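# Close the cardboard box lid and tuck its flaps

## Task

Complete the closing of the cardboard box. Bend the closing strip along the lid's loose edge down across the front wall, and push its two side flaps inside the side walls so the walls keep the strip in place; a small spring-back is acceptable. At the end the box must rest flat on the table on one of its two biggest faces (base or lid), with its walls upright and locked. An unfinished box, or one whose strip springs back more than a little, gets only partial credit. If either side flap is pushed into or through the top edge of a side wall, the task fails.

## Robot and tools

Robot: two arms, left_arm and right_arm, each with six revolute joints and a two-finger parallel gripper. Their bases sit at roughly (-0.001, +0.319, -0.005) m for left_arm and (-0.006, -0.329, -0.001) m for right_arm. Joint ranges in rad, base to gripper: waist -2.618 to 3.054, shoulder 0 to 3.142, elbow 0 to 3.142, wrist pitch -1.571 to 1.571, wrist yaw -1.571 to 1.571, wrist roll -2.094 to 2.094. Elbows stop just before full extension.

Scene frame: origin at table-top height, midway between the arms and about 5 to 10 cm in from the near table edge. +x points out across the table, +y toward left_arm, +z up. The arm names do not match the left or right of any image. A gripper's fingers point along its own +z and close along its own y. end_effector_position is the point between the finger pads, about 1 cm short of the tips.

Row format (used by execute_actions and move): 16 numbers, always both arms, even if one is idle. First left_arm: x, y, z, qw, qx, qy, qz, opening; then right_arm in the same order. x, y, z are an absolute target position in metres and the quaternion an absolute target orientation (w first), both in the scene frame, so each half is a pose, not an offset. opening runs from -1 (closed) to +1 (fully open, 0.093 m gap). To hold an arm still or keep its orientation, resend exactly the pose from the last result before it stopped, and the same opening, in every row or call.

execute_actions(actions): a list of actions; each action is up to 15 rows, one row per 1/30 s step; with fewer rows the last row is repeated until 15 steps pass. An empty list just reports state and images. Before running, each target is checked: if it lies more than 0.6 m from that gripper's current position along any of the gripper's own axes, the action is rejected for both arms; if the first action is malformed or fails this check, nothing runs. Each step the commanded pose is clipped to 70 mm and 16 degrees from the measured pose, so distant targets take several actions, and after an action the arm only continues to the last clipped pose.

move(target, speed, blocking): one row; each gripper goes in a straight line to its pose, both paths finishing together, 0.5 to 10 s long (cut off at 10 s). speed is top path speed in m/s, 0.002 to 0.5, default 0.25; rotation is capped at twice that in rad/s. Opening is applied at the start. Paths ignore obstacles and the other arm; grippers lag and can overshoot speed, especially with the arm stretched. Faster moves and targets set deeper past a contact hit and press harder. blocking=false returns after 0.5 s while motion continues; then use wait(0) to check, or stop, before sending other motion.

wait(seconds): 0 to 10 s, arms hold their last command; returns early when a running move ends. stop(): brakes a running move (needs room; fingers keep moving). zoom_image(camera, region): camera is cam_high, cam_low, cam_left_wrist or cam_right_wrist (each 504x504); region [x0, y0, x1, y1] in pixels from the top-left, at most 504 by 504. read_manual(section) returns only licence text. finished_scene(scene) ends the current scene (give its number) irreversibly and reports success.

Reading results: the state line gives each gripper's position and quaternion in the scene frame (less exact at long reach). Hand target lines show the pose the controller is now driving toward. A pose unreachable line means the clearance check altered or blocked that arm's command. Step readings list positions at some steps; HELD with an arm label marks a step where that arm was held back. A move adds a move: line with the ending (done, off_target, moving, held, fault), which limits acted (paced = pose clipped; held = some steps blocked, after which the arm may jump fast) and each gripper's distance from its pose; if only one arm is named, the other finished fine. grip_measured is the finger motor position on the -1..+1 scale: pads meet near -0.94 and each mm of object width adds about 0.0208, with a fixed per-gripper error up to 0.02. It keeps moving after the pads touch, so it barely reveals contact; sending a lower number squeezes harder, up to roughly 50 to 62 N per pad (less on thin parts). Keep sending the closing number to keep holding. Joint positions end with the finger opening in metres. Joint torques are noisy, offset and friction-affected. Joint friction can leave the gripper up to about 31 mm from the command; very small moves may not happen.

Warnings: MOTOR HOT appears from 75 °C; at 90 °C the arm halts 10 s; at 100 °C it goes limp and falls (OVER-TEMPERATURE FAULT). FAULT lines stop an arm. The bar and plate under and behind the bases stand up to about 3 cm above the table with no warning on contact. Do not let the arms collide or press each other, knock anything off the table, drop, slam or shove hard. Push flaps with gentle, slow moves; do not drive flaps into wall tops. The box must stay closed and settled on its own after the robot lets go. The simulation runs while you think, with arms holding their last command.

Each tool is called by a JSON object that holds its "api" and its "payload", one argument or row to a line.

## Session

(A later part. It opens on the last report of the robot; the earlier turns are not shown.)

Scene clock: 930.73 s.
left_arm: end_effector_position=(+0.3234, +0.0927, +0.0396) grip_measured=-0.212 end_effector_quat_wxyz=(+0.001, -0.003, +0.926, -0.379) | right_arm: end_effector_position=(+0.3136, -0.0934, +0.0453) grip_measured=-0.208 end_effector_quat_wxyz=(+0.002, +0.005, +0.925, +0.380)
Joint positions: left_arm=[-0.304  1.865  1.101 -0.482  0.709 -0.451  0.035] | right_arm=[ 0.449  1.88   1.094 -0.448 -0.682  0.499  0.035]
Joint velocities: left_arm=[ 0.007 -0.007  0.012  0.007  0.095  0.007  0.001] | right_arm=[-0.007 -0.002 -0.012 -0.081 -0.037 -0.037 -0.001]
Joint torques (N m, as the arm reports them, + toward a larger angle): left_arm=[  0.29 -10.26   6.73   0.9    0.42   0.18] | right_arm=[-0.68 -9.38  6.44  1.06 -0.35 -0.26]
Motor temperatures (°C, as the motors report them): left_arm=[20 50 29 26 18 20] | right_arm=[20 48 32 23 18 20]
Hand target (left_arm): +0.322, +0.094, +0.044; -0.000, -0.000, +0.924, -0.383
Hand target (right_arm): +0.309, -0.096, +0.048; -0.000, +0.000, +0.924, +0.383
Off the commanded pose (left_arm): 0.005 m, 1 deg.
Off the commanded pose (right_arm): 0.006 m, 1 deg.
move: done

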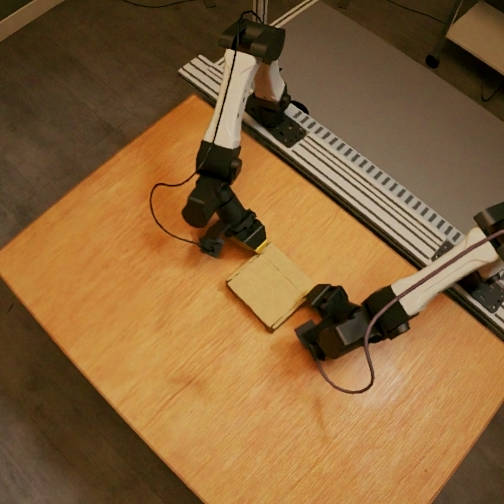

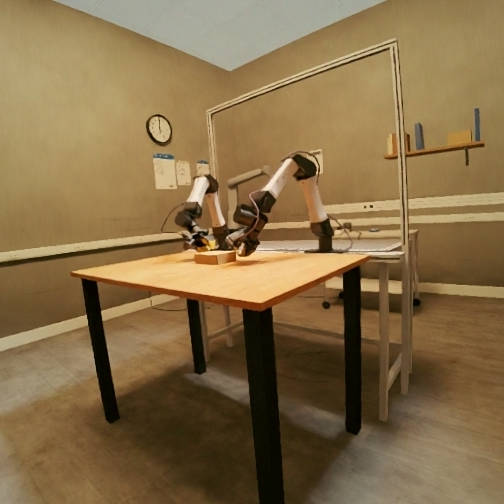

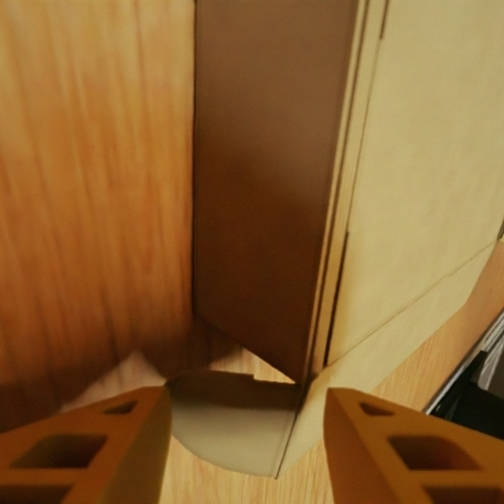

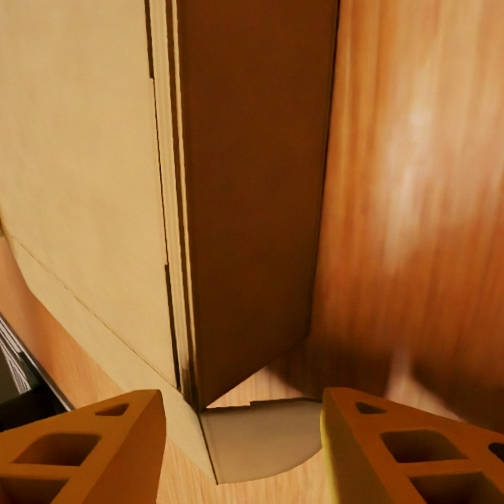

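{"api": "move", "payload": {
  "target": [0.312,0.096,0.054,0,0,0.924,-0.383,-0.21, 0.294,-0.092,0.053,0,0,0.924,0.383,-0.21],
  "speed": 0.015
}}

Scene clock: 946.83 s.
left_arm: end_effector_position=(+0.3217, +0.0933, +0.0537) grip_measured=-0.212 end_effector_quat_wxyz=(+0.010, +0.002, +0.924, -0.382) | right_arm: end_effector_position=(+0.2986, -0.0955, +0.0495) grip_measured=-0.208 end_effector_quat_wxyz=(-0.001, +0.003, +0.925, +0.380)
Joint positions: left_arm=[-0.304  1.822  1.101 -0.505  0.71  -0.448  0.035] | right_arm=[ 0.458  1.826  1.041 -0.45  -0.683  0.504  0.035]
Joint velocities: left_arm=[-0.002 -0.017  0.007 -0.022 -0.022 -0.007 -0.   ] | right_arm=[-0.007  0.007  0.007 -0.007 -0.037 -0.037  0.   ]
Joint torques (N m, as the arm reports them, + toward a larger angle): left_arm=[  0.03 -10.83   4.91   0.92   0.42   0.11] | right_arm=[ 0.68 -9.11  6.42  1.24 -0.28 -0.11]
Motor temperatures (°C, as the motors report them): left_arm=[20 51 30 25 18 20] | right_arm=[20 48 31 23 18 20]
Hand target (left_arm): +0.312, +0.096, +0.054; -0.000, -0.000, +0.924, -0.383
Hand target (right_arm): +0.294, -0.092, +0.053; -0.000, -0.000, +0.924, +0.383
Off the commanded pose (left_arm): 0.010 m, 1 deg.
Off the commanded pose (right_arm): 0.007 m, 1 deg.
move: done

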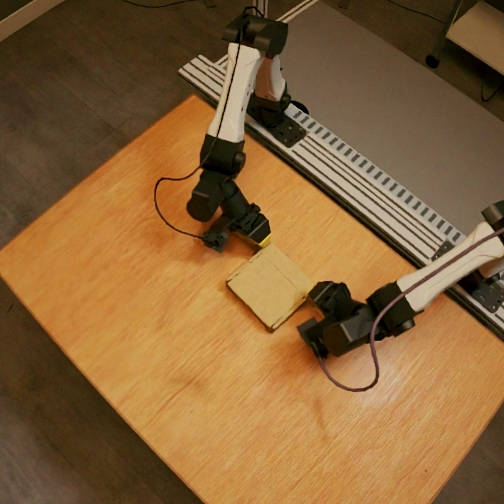

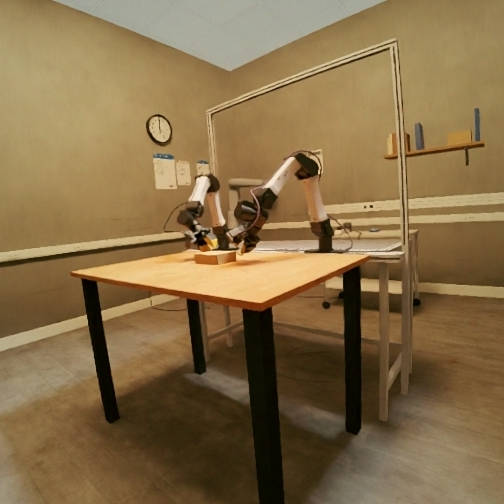

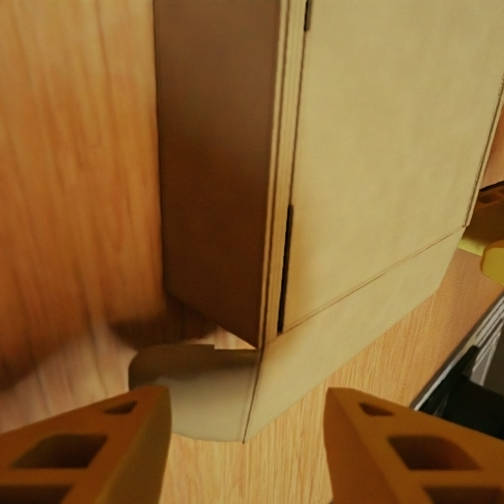

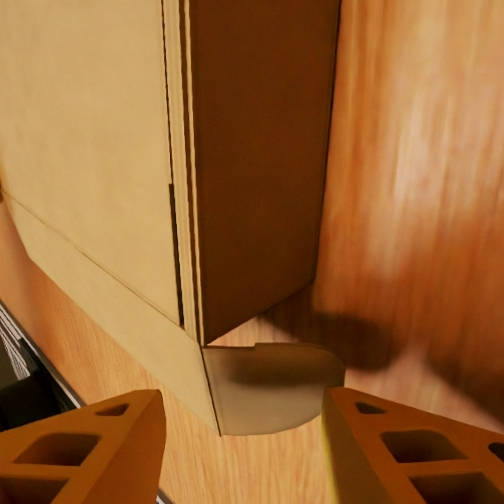

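{"api": "move", "payload": {
  "target": [0.309,0.096,0.047,0,0,0.924,-0.383,-0.21, 0.292,-0.085,0.050,0,0,0.924,0.383,-0.21],
  "speed": 0.012
}}

Scene clock: 951.23 s.
left_arm: end_effector_position=(+0.3131, +0.0961, +0.0456) grip_measured=-0.212 end_effector_quat_wxyz=(-0.002, -0.003, +0.926, -0.378) | right_arm: end_effector_position=(+0.2937, -0.0888, +0.0480) grip_measured=-0.208 end_effector_quat_wxyz=(-0.006, +0.004, +0.925, +0.380)
Joint positions: left_arm=[-0.304  1.822  1.072 -0.505  0.71  -0.448  0.035] | right_arm=[ 0.481  1.826  1.031 -0.433 -0.681  0.531  0.035]
Joint velocities: left_arm=[ 0.007  0.007  0.002  0.051 -0.037 -0.051 -0.   ] | right_arm=[-0.002 -0.007 -0.007 -0.022  0.007  0.037 -0.   ]
Joint torques (N m, as the arm reports them, + toward a larger angle): left_arm=[ -0.26 -10.53   4.73   1.17   0.39   0.08] | right_arm=[ 0.73 -8.54  6.48  1.41 -0.27 -0.15]
Motor temperatures (°C, as the motors report them): left_arm=[20 51 30 25 18 20] | right_arm=[20 48 31 23 18 20]
Hand target (left_arm): +0.309, +0.096, +0.047; -0.000, +0.000, +0.924, -0.383
Hand target (right_arm): +0.292, -0.085, +0.050; -0.000, -0.000, +0.924, +0.383
Off the commanded pose (left_arm): 0.004 m, 1 deg.
Off the commanded pose (right_arm): 0.005 m, 1 deg.
move: done

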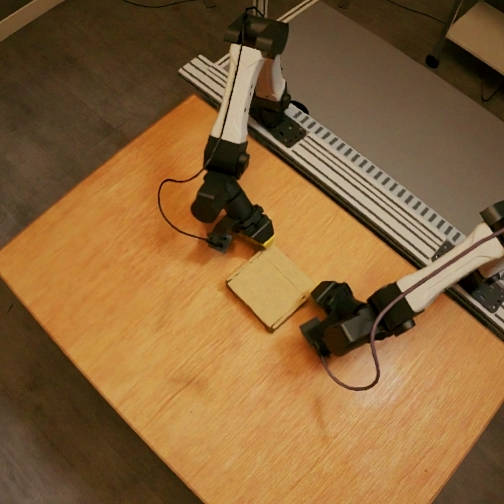

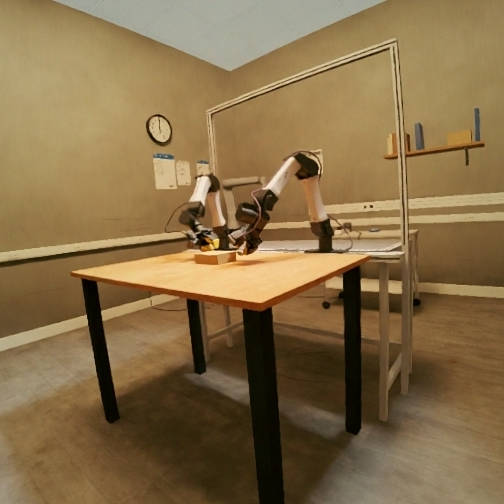

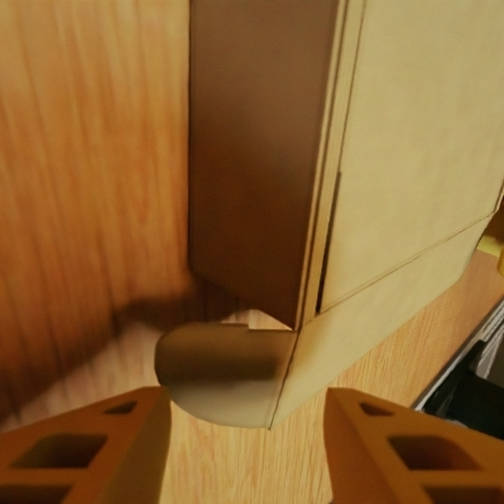

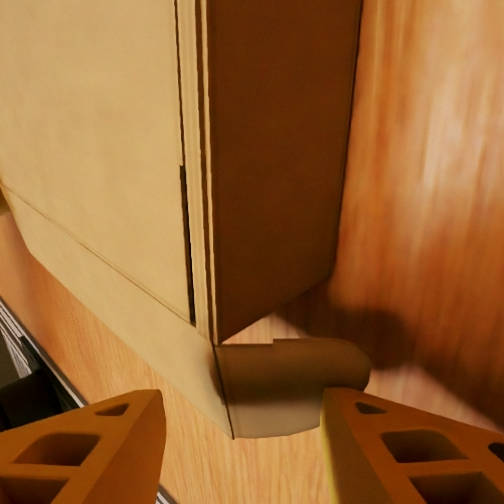

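{"api": "move", "payload": {
  "target": [0.310,0.078,0.048,0,0,0.924,-0.383,-0.21, 0.290,-0.079,0.050,0,0,0.924,0.383,-0.21],
  "speed": 0.012
}}

Scene clock: 960.93 s.
left_arm: end_effector_position=(+0.3093, +0.0816, +0.0475) grip_measured=-0.212 end_effector_quat_wxyz=(-0.006, -0.003, +0.924, -0.382) | right_arm: end_effector_position=(+0.2926, -0.0829, +0.0485) grip_measured=-0.208 end_effector_quat_wxyz=(-0.006, +0.004, +0.925, +0.380)
Joint positions: left_arm=[-0.345  1.822  1.072 -0.475  0.707 -0.501  0.035] | right_arm=[ 0.499  1.826  1.031 -0.417 -0.673  0.554  0.035]
Joint velocities: left_arm=[-0.012 -0.007  0.002 -0.022 -0.022 -0.007  0.001] | right_arm=[ 0.017 -0.007 -0.012 -0.037  0.007  0.051  0.   ]
Joint torques (N m, as the arm reports them, + toward a larger angle): left_arm=[-0.93 -9.05  6.39  1.26  0.25  0.02] | right_arm=[ 0.73 -8.61  6.22  1.39 -0.22 -0.13]
Motor temperatures (°C, as the motors report them): left_arm=[20 51 29 25 18 20] | right_arm=[20 48 31 23 18 20]
Hand target (left_arm): +0.310, +0.078, +0.048; +0.000, -0.000, +0.924, -0.383
Hand target (right_arm): +0.290, -0.079, +0.050; -0.000, -0.000, +0.924, +0.383
Off the commanded pose (left_arm): 0.004 m, 1 deg.
Off the commanded pose (right_arm): 0.005 m, 1 deg.
move: done

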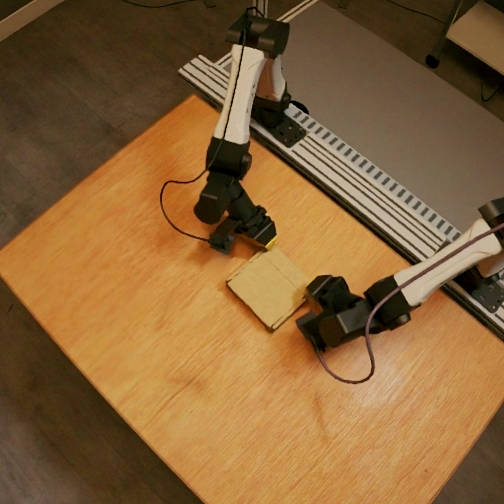

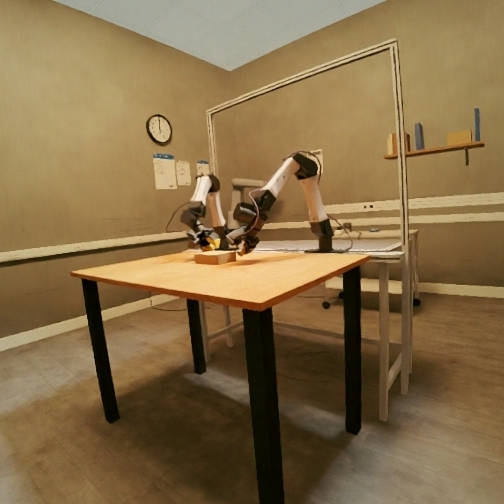

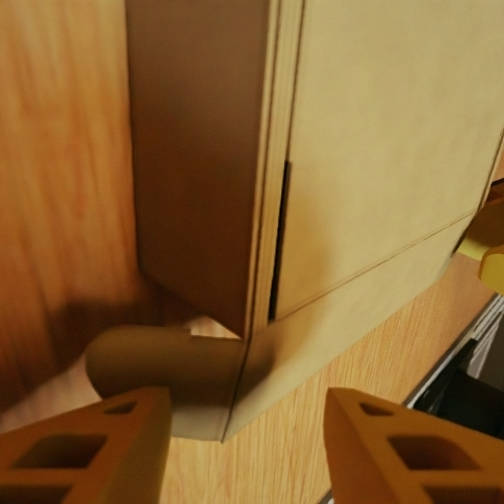

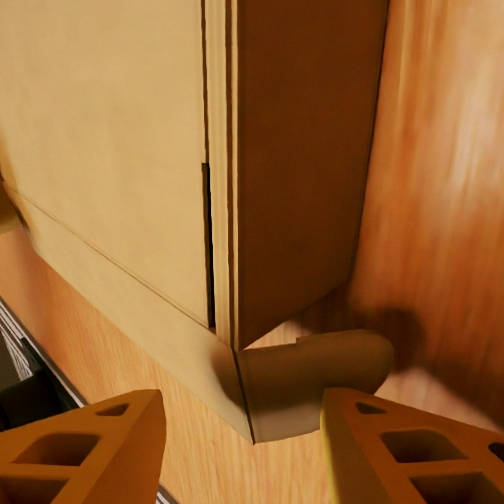

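{"api": "move", "payload": {
  "target": [0.307,0.071,0.051,0,0,0.924,-0.383,-0.38, 0.287,-0.072,0.053,0,0,0.924,0.383,-0.38],
  "speed": 0.01
}}

Scene clock: 968.70 s.
left_arm: end_effector_position=(+0.3067, +0.0764, +0.0466) grip_measured=-0.378 end_effector_quat_wxyz=(-0.009, -0.007, +0.926, -0.377) | right_arm: end_effector_position=(+0.2898, -0.0780, +0.0475) grip_measured=-0.378 end_effector_quat_wxyz=(-0.008, +0.008, +0.927, +0.375)
Joint positions: left_arm=[-0.366  1.822  1.072 -0.468  0.693 -0.53   0.027] | right_arm=[ 0.52   1.826  1.031 -0.412 -0.657  0.581  0.027]
Joint velocities: left_arm=[-0.017  0.002 -0.007 -0.037  0.007  0.037 -0.   ] | right_arm=[ 0.007  0.002 -0.012  0.007  0.037  0.066 -0.   ]
Joint torques (N m, as the arm reports them, + toward a larger angle): left_arm=[ -1.13 -10.06   6.33   1.3    0.31   0.04] | right_arm=[ 0.99 -9.21  6.31  1.46 -0.29 -0.08]
Motor temperatures (°C, as the motors report them): left_arm=[20 51 30 26 18 20] | right_arm=[20 47 31 23 18 20]
Hand target (left_arm): +0.307, +0.071, +0.051; -0.000, +0.000, +0.924, -0.383
Hand target (right_arm): +0.287, -0.072, +0.053; -0.000, -0.000, +0.924, +0.383
Off the commanded pose (left_arm): 0.007 m, 2 deg.
Off the commanded pose (right_arm): 0.009 m, 2 deg.
move: done

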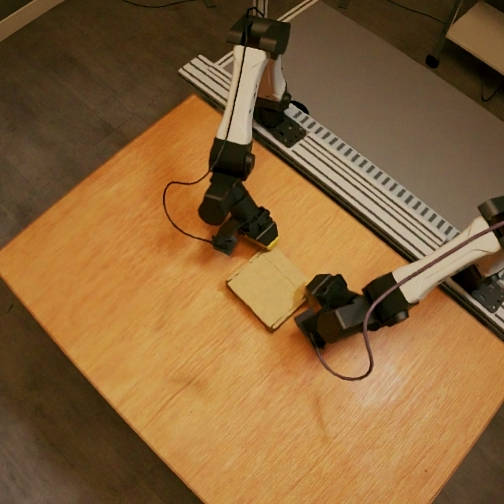

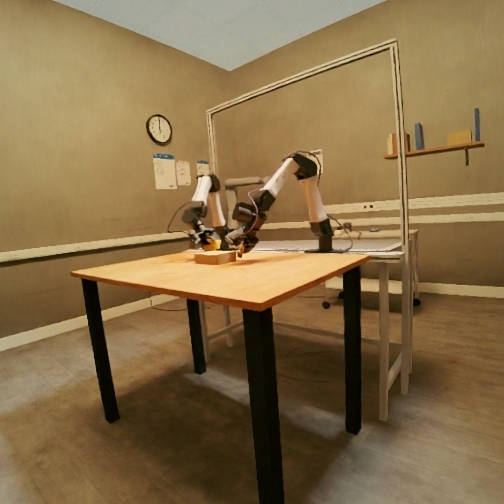

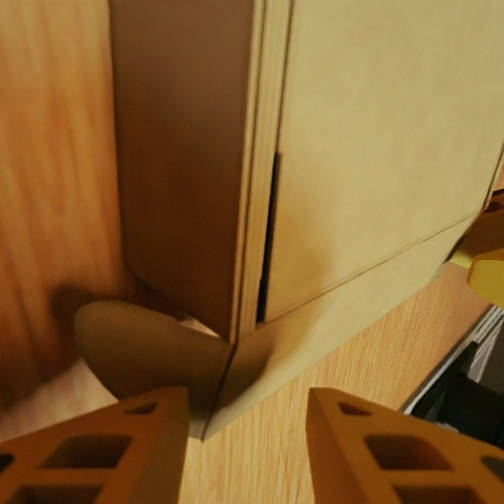

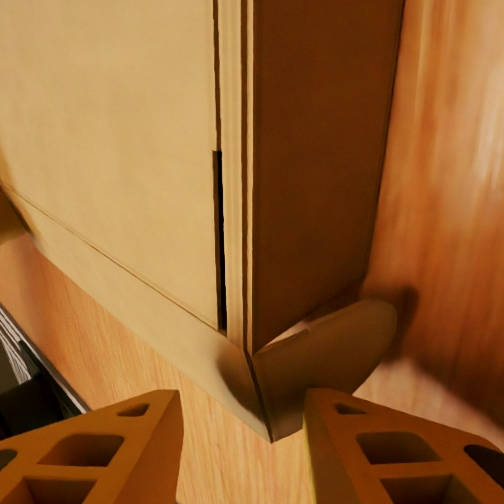

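{"api": "move", "payload": {
  "target": [0.305,0.071,0.064,0,0,0.924,-0.383,-0.38, 0.285,-0.072,0.066,0,0,0.924,0.383,-0.38],
  "speed": 0.008
}}

Scene clock: 975.47 s.
left_arm: end_effector_position=(+0.3057, +0.0747, +0.0539) grip_measured=-0.378 end_effector_quat_wxyz=(-0.004, -0.004, +0.925, -0.380) | right_arm: end_effector_position=(+0.2887, -0.0760, +0.0589) grip_measured=-0.378 end_effector_quat_wxyz=(+0.001, +0.003, +0.925, +0.379)
Joint positions: left_arm=[-0.372  1.8    1.072 -0.473  0.692 -0.535  0.027] | right_arm=[ 0.528  1.792  1.031 -0.42  -0.655  0.587  0.027]
Joint velocities: left_arm=[ 0.002 -0.007  0.002 -0.037 -0.007  0.051 -0.002] | right_arm=[-0.007 -0.027  0.002 -0.066 -0.007 -0.037 -0.   ]
Joint torques (N m, as the arm reports them, + toward a larger angle): left_arm=[ -0.91 -10.61   7.84   0.92   0.31   0.03] | right_arm=[ 0.73 -8.89  8.23  1.17 -0.28 -0.12]
Motor temperatures (°C, as the motors report them): left_arm=[20 51 30 26 18 20] | right_arm=[20 48 31 23 18 20]
Hand target (left_arm): +0.305, +0.071, +0.064; +0.000, -0.000, +0.924, -0.383
Hand target (right_arm): +0.285, -0.072, +0.066; +0.000, -0.000, +0.924, +0.383
Off the commanded pose (left_arm): 0.011 m, 1 deg.
Off the commanded pose (right_arm): 0.009 m, 1 deg.
move: off_target (left_arm)

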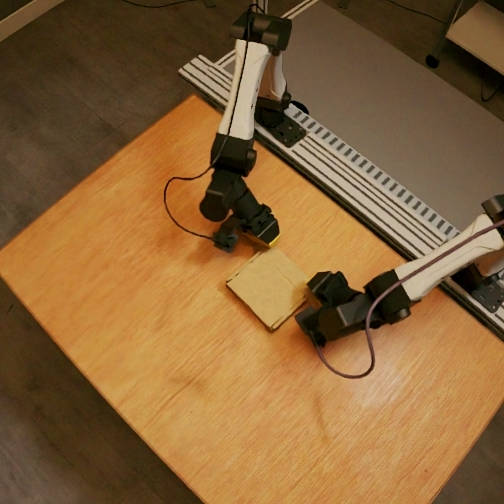

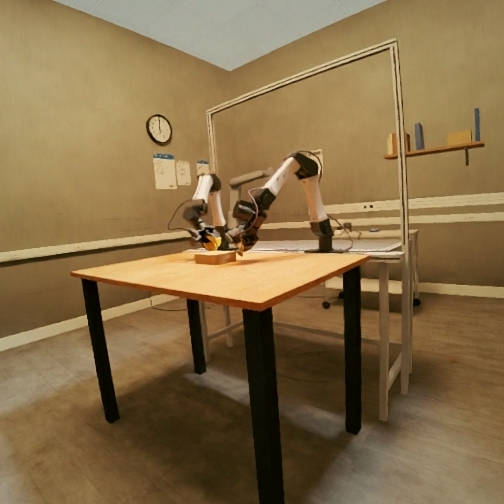

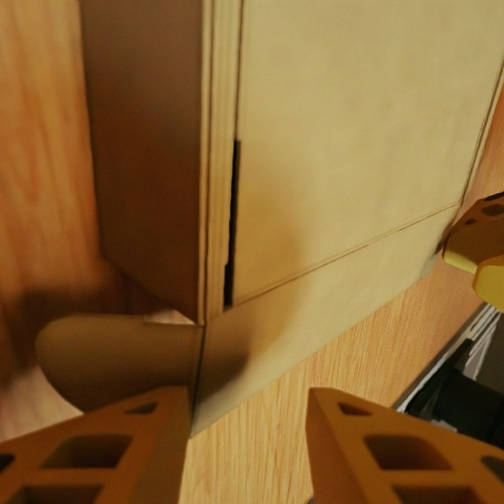

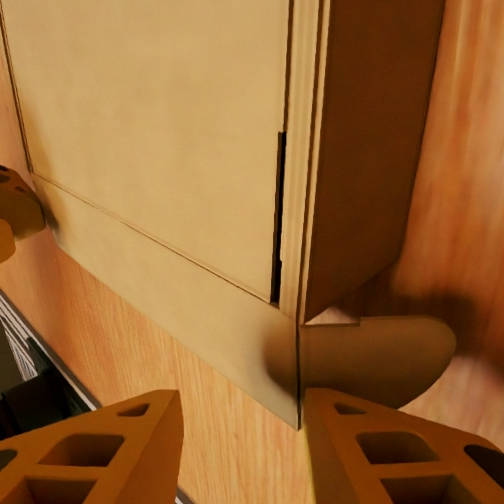

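{"api": "move", "payload": {
  "target": [0.33,0.07,0.085,0,0,0.966,-0.259,-1, 0.25,-0.07,0.09,0.2,0,0.96,0.2,-1],
  "speed": 0.08
}}

{"api": "move", "payload": {
  "target": [0.352,0.040,0.065,0,0,0.966,-0.259,-1, 0.245,-0.035,0.045,0.383,0,0.924,0,-1],
  "speed": 0.06
}}

Scene clock: 1029.20 s.
left_arm: end_effector_position=(+0.3282, +0.0749, +0.0792) grip_measured=-0.981 end_effector_quat_wxyz=(-0.005, -0.008, +0.966, -0.260) | right_arm: end_effector_position=(+0.2557, -0.0699, +0.0891) grip_measured=-1.000 end_effector_quat_wxyz=(+0.200, -0.002, +0.959, +0.200)
Joint positions: left_arm=[-0.435  1.877  1.4   -0.836  0.453 -0.534  0.   ] | right_arm=[ 0.881  1.517  0.922 -0.421  0.029  0.781  0.   ]
Joint velocities: left_arm=[ 0.002 -0.002  0.017 -0.037 -0.037 -0.022  0.   ] | right_arm=[-0.002 -0.002 -0.017 -0.051  0.022 -0.007  0.   ]
Joint torques (N m, as the arm reports them, + toward a larger angle): left_arm=[-0.92 -9.37  9.87  0.78  0.17  0.16] | right_arm=[ 0.56 -7.07  7.57  1.52  0.13 -0.08]
Motor temperatures (°C, as the motors report them): left_arm=[20 53 33 25 18 20] | right_arm=[20 48 32 23 18 20]
Hand target (left_arm): +0.331, +0.070, +0.085; +0.000, +0.001, +0.966, -0.259
Hand target (right_arm): +0.251, -0.071, +0.089; +0.200, -0.001, +0.960, +0.198
Off the commanded pose (left_arm): 0.008 m, 1 deg.
Off the commanded pose (right_arm): 0.006 m, 0 deg.
move: done

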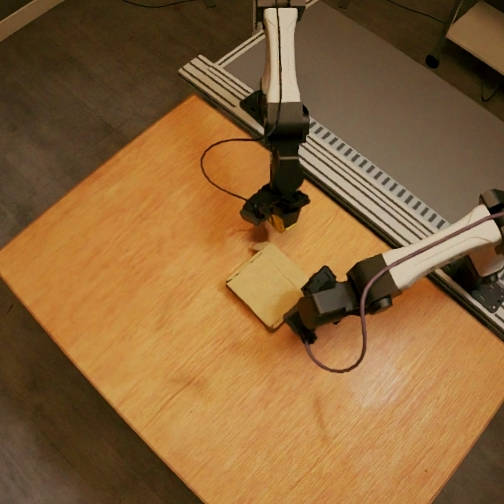

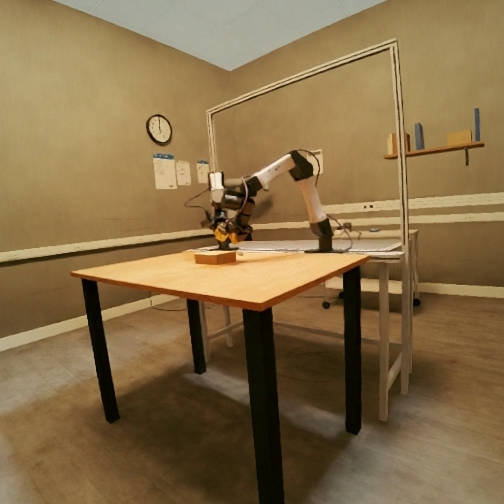

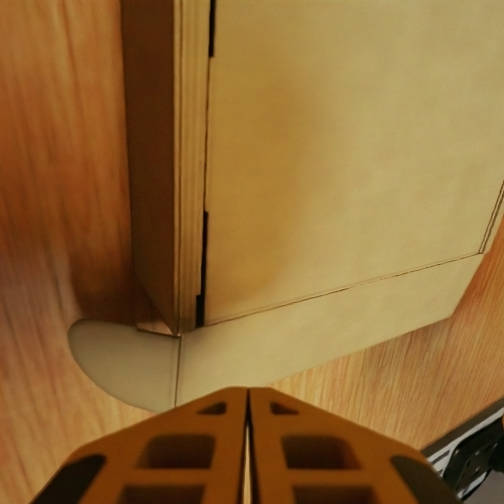

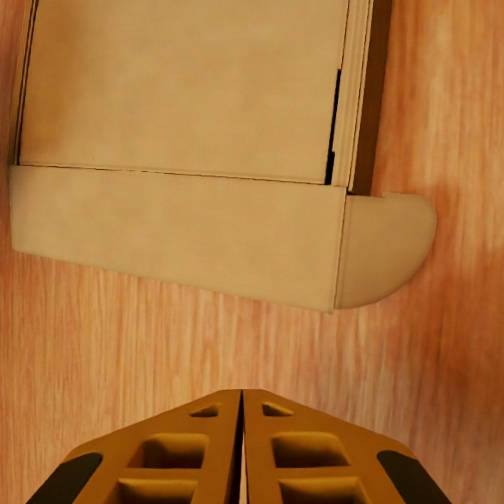

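Scene clock: 1034.10 s.
left_arm: end_effector_position=(+0.3428, +0.0497, +0.0572) grip_measured=-0.981 end_effector_quat_wxyz=(-0.019, -0.006, +0.968, -0.251) | right_arm: end_effector_position=(+0.2458, -0.0420, +0.0439) grip_measured=-1.000 end_effector_quat_wxyz=(+0.377, -0.004, +0.926, -0.006)
Joint positions: left_arm=[-0.475  2.013  1.509 -0.826  0.441 -0.564  0.   ] | right_arm=[ 1.225  1.832  0.995 -0.379  0.71   0.992  0.   ]
Joint velocities: left_arm=[ 0.002 -0.007  0.022  0.051 -0.051  0.051  0.   ] | right_arm=[-0.002 -0.012  0.007 -0.022  0.066  0.007  0.   ]
Joint torques (N m, as the arm reports them, + toward a larger angle): left_arm=[ -0.91 -10.68   9.78   1.09   0.16  -0.01] | right_arm=[ 0.58 -6.63  9.73  1.11  0.54 -0.03]
Motor temperatures (°C, as the motors report them): left_arm=[20 53 33 25 18 20] | right_arm=[20 47 32 23 18 20]
Hand target (left_arm): +0.352, +0.041, +0.065; +0.000, -0.000, +0.966, -0.259
Hand target (right_arm): +0.246, -0.035, +0.047; +0.383, -0.001, +0.924, -0.002
Off the commanded pose (left_arm): 0.015 m, 2 deg.
Off the commanded pose (right_arm): 0.007 m, 1 deg.
move: off_target (left_arm)

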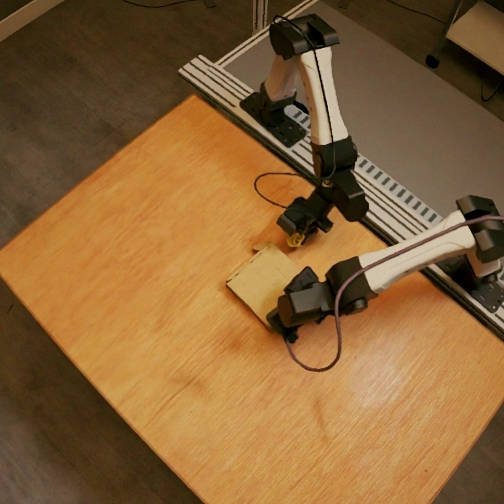

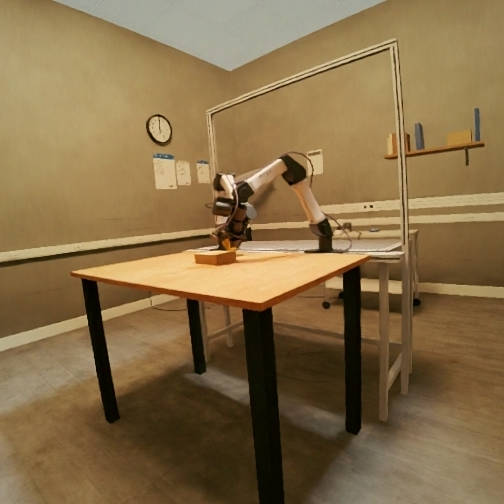

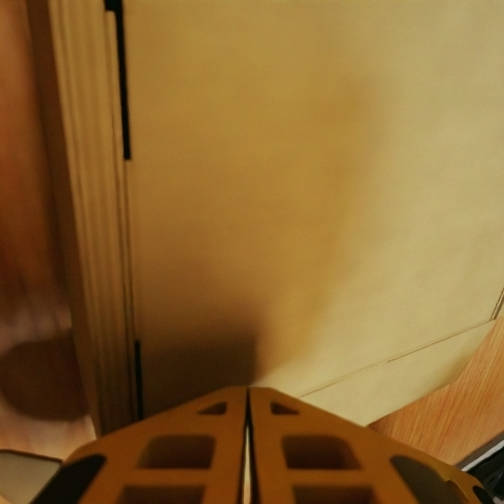

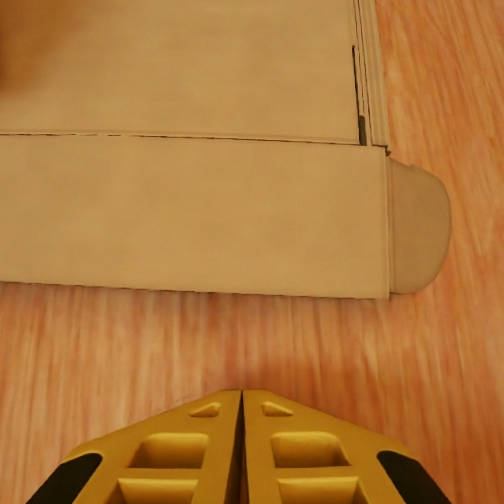

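{"api": "move", "payload": {
  "target": [0.348,0.045,0.038,0,0,0.966,-0.259,-1, 0.258,-0.035,0.024,0.383,0,0.924,0,-1],
  "speed": 0.02
}}

{"api": "move", "payload": {
  "target": [0.348,0.045,0.038,0,0,0.966,-0.259,-1, 0.280,-0.035,0.030,0.383,0,0.924,0,-1],
  "speed": 0.015
}}

Scene clock: 1045.37 s.
left_arm: end_effector_position=(+0.3501, +0.0454, +0.0498) grip_measured=-0.981 end_effector_quat_wxyz=(+0.001, -0.001, +0.965, -0.262) | right_arm: end_effector_position=(+0.2553, -0.0352, +0.0285) grip_measured=-1.000 end_effector_quat_wxyz=(+0.383, +0.001, +0.924, -0.001)
Joint positions: left_arm=[-0.475  2.017  1.471 -0.737  0.442 -0.564  0.   ] | right_arm=[ 1.209  1.896  0.995 -0.29   0.713  0.977  0.   ]
Joint velocities: left_arm=[-0.012 -0.032 -0.002  0.066  0.051 -0.007  0.   ] | right_arm=[-0.012  0.027 -0.002 -0.007 -0.007 -0.037  0.   ]
Joint torques (N m, as the arm reports them, + toward a larger angle): left_arm=[ -0.36 -10.3    4.74   1.31   0.13   0.06] | right_arm=[-0.87 -7.11  6.81  1.38  0.4  -0.25]
Motor temperatures (°C, as the motors report them): left_arm=[20 53 34 25 18 20] | right_arm=[20 45 33 23 18 20]
Hand target (left_arm): +0.348, +0.045, +0.038; -0.000, -0.000, +0.966, -0.259
Hand target (right_arm): +0.258, -0.035, +0.024; +0.383, +0.000, +0.924, -0.000
Off the commanded pose (left_arm): 0.012 m, 0 deg.
Off the commanded pose (right_arm): 0.005 m, 0 deg.
move: off_target (left_arm)

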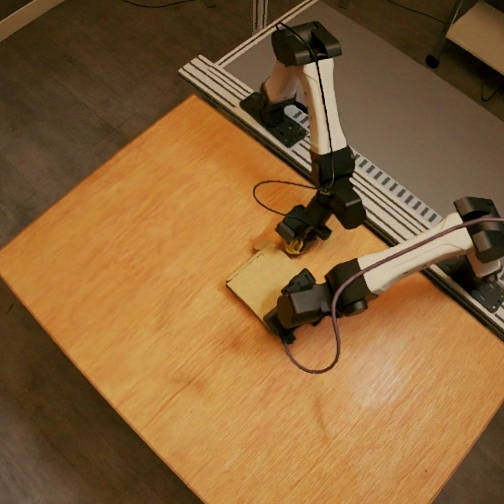

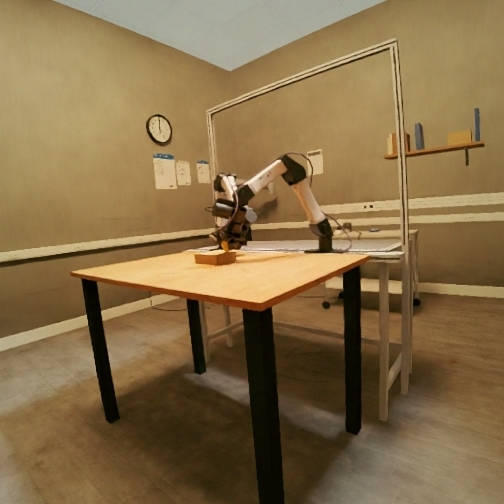

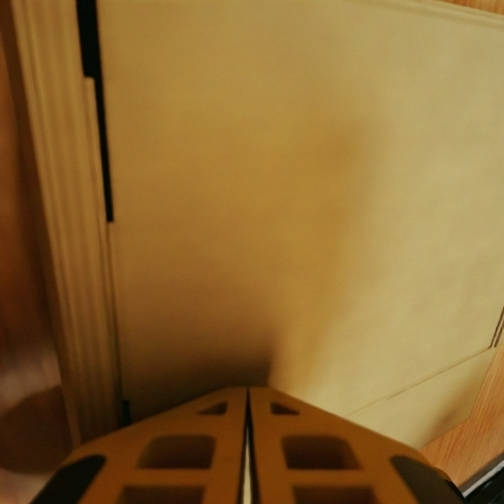

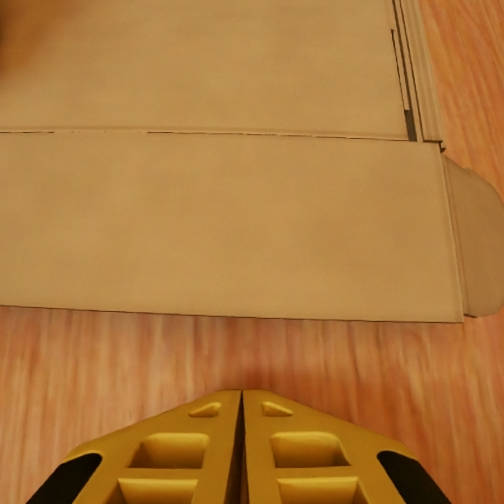

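Scene clock: 1047.23 s.
left_arm: end_effector_position=(+0.3505, +0.0450, +0.0500) grip_measured=-0.981 end_effector_quat_wxyz=(+0.002, -0.000, +0.965, -0.263) | right_arm: end_effector_position=(+0.2730, -0.0426, +0.0274) grip_measured=-1.000 end_effector_quat_wxyz=(+0.378, -0.002, +0.926, -0.011)
Joint positions: left_arm=[-0.475  2.017  1.471 -0.735  0.443 -0.564  0.   ] | right_arm=[ 1.152  1.905  1.007 -0.272  0.69   0.909  0.   ]
Joint velocities: left_arm=[ 0.007  0.007  0.002 -0.022  0.037 -0.022  0.   ] | right_arm=[-0.002 -0.022  0.027  0.051  0.081 -0.066  0.   ]
Joint torques (N m, as the arm reports them, + toward a larger angle): left_arm=[ -0.49 -10.17   4.79   1.27   0.14   0.09] | right_arm=[-0.93 -6.97  9.51  1.47  0.38 -0.22]
Motor temperatures (°C, as the motors report them): left_arm=[20 53 34 25 18 20] | right_arm=[20 45 33 23 18 20]
Hand target (left_arm): +0.348, +0.045, +0.038; -0.000, +0.000, +0.966, -0.259
Hand target (right_arm): +0.279, -0.035, +0.030; +0.383, -0.000, +0.924, -0.000
Off the commanded pose (left_arm): 0.012 m, 1 deg.
Off the commanded pose (right_arm): 0.011 m, 1 deg.
move: off_target (left_arm, right_arm)

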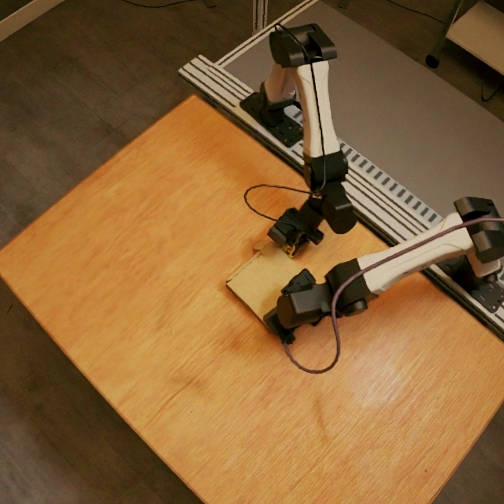

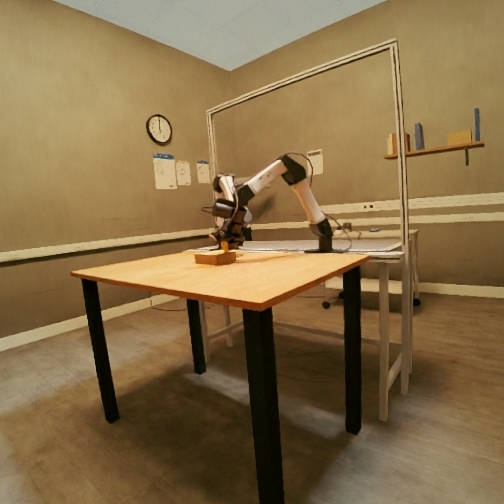

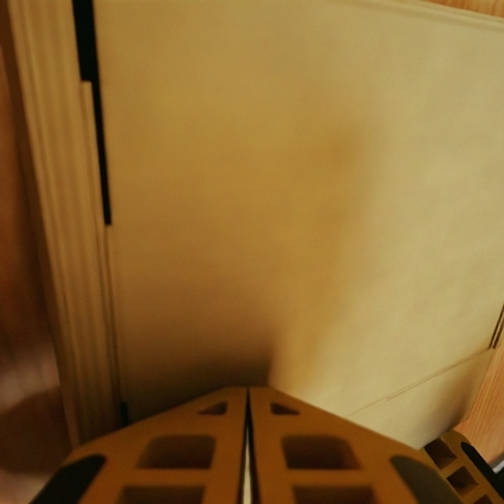

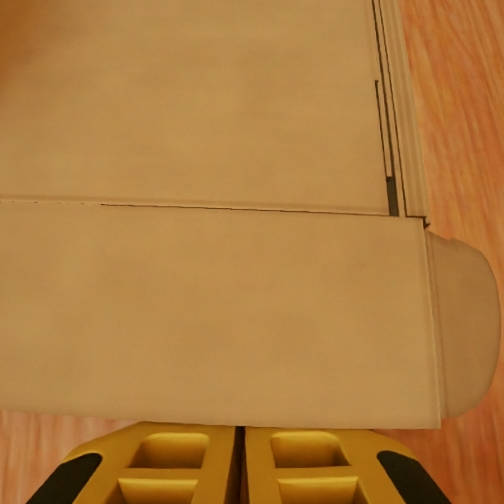

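{"api": "move", "payload": {
  "target": [0.348,0.045,0.036,0,0,0.966,-0.259,-1, 0.284,-0.040,0.056,0.383,0,0.924,0,-1],
  "speed": 0.012
}}

Scene clock: 1059.00 s.
left_arm: end_effector_position=(+0.3541, +0.0431, +0.0504) grip_measured=-0.981 end_effector_quat_wxyz=(+0.010, +0.001, +0.964, -0.267) | right_arm: end_effector_position=(+0.2781, -0.0443, +0.0434) grip_measured=-1.000 end_effector_quat_wxyz=(+0.376, -0.003, +0.926, -0.011)
Joint positions: left_arm=[-0.475  2.019  1.471 -0.715  0.443 -0.564  0.   ] | right_arm=[ 1.136  1.87   1.037 -0.326  0.681  0.889  0.   ]
Joint velocities: left_arm=[-0.007  0.012 -0.007 -0.051 -0.022  0.022  0.   ] | right_arm=[ 0.002 -0.032  0.002 -0.037 -0.022  0.022  0.   ]
Joint torques (N m, as the arm reports them, + toward a larger angle): left_arm=[ -0.44 -10.02   4.4    1.19   0.14   0.07] | right_arm=[-0.91 -9.4  10.    1.22  0.41 -0.23]
Motor temperatures (°C, as the motors report them): left_arm=[20 53 33 25 18 20] | right_arm=[20 45 33 23 18 20]
Hand target (left_arm): +0.348, +0.045, +0.036; -0.000, +0.000, +0.966, -0.259
Hand target (right_arm): +0.284, -0.040, +0.056; +0.383, +0.000, +0.924, +0.000
Off the commanded pose (left_arm): 0.016 m, 2 deg.
Off the commanded pose (right_arm): 0.015 m, 2 deg.
move: off_target (left_arm, right_arm)

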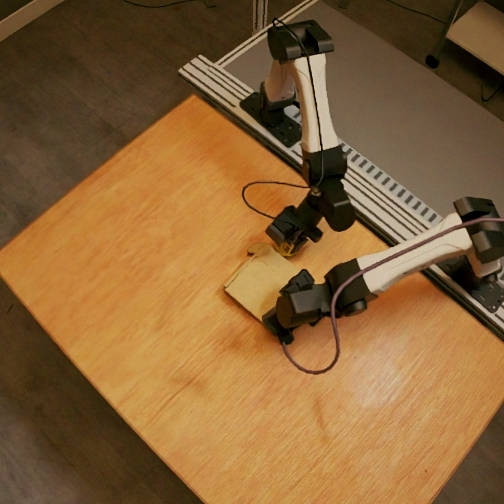

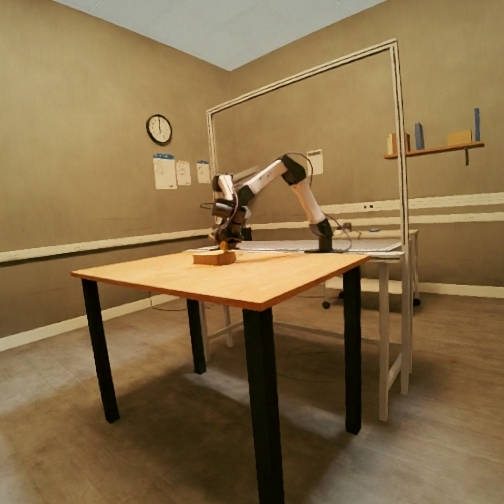

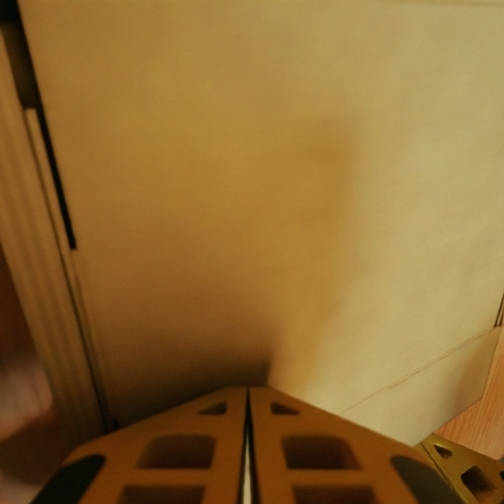

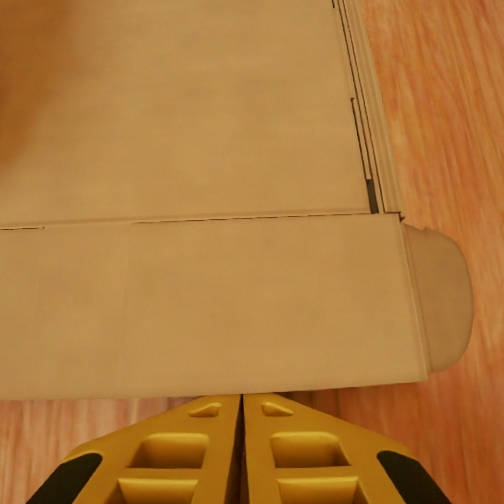

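{"api": "move", "payload": {
  "target": [0.345,0.07,0.09,0,0,0.966,-0.259,-1, 0.225,-0.03,0.075,0.380,-0.596,0.596,-0.380,-0.5],
  "speed": 0.15
}}

Scene clock: 1088.50 s.
left_arm: end_effector_position=(+0.3356, +0.0719, +0.0699) grip_measured=-0.981 end_effector_quat_wxyz=(-0.020, -0.006, +0.969, -0.247) | right_arm: end_effector_position=(+0.2281, -0.0325, +0.0694) grip_measured=-0.502 end_effector_quat_wxyz=(-0.367, +0.598, -0.600, +0.385)
Joint positions: left_arm=[-0.436  1.948  1.471 -0.88   0.445 -0.519  0.   ] | right_arm=[ 1.389  1.855  0.902 -0.186  1.079 -0.538  0.021]
Joint velocities: left_arm=[ 0.012 -0.007  0.007 -0.037 -0.022 -0.022  0.   ] | right_arm=[-0.002  0.007  0.007  0.051 -0.066 -0.007  0.   ]
Joint torques (N m, as the arm reports them, + toward a larger angle): left_arm=[  0.33 -12.42  10.45   0.7    0.25   0.14] | right_arm=[ 0.55 -8.76  5.79  1.45  0.59 -0.12]
Motor temperatures (°C, as the motors report them): left_arm=[20 54 32 25 18 20] | right_arm=[20 48 34 23 18 20]
Hand target (left_arm): +0.344, +0.070, +0.090; +0.000, +0.000, +0.966, -0.259
Hand target (right_arm): +0.226, -0.030, +0.075; -0.379, +0.595, -0.597, +0.382
Off the commanded pose (left_arm): 0.022 m, 3 deg.
Off the commanded pose (right_arm): 0.007 m, 2 deg.
move: off_target (left_arm)

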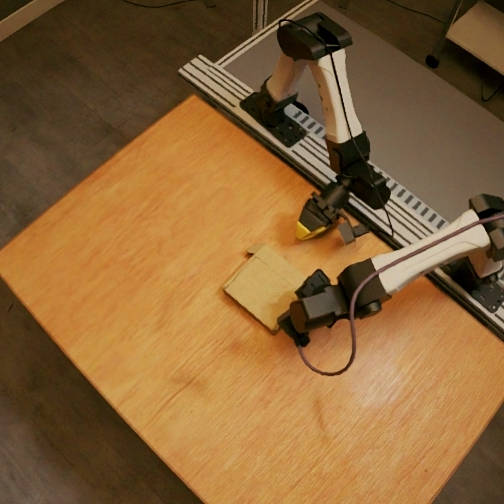

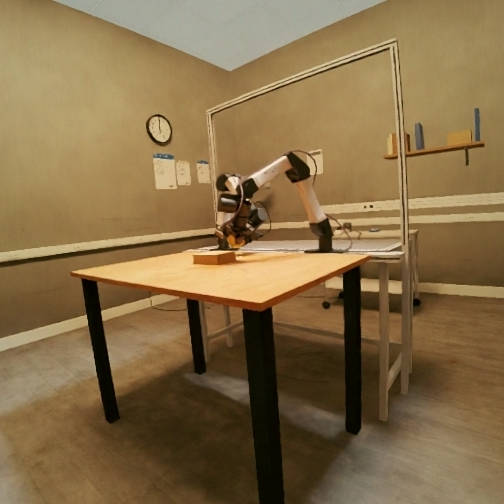

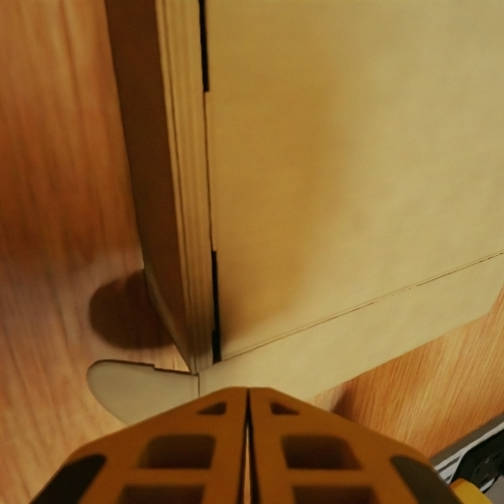

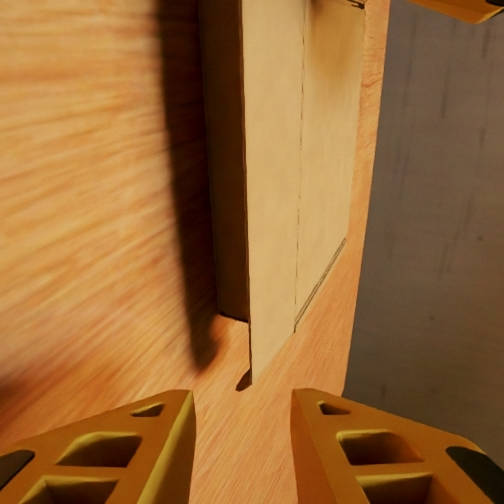

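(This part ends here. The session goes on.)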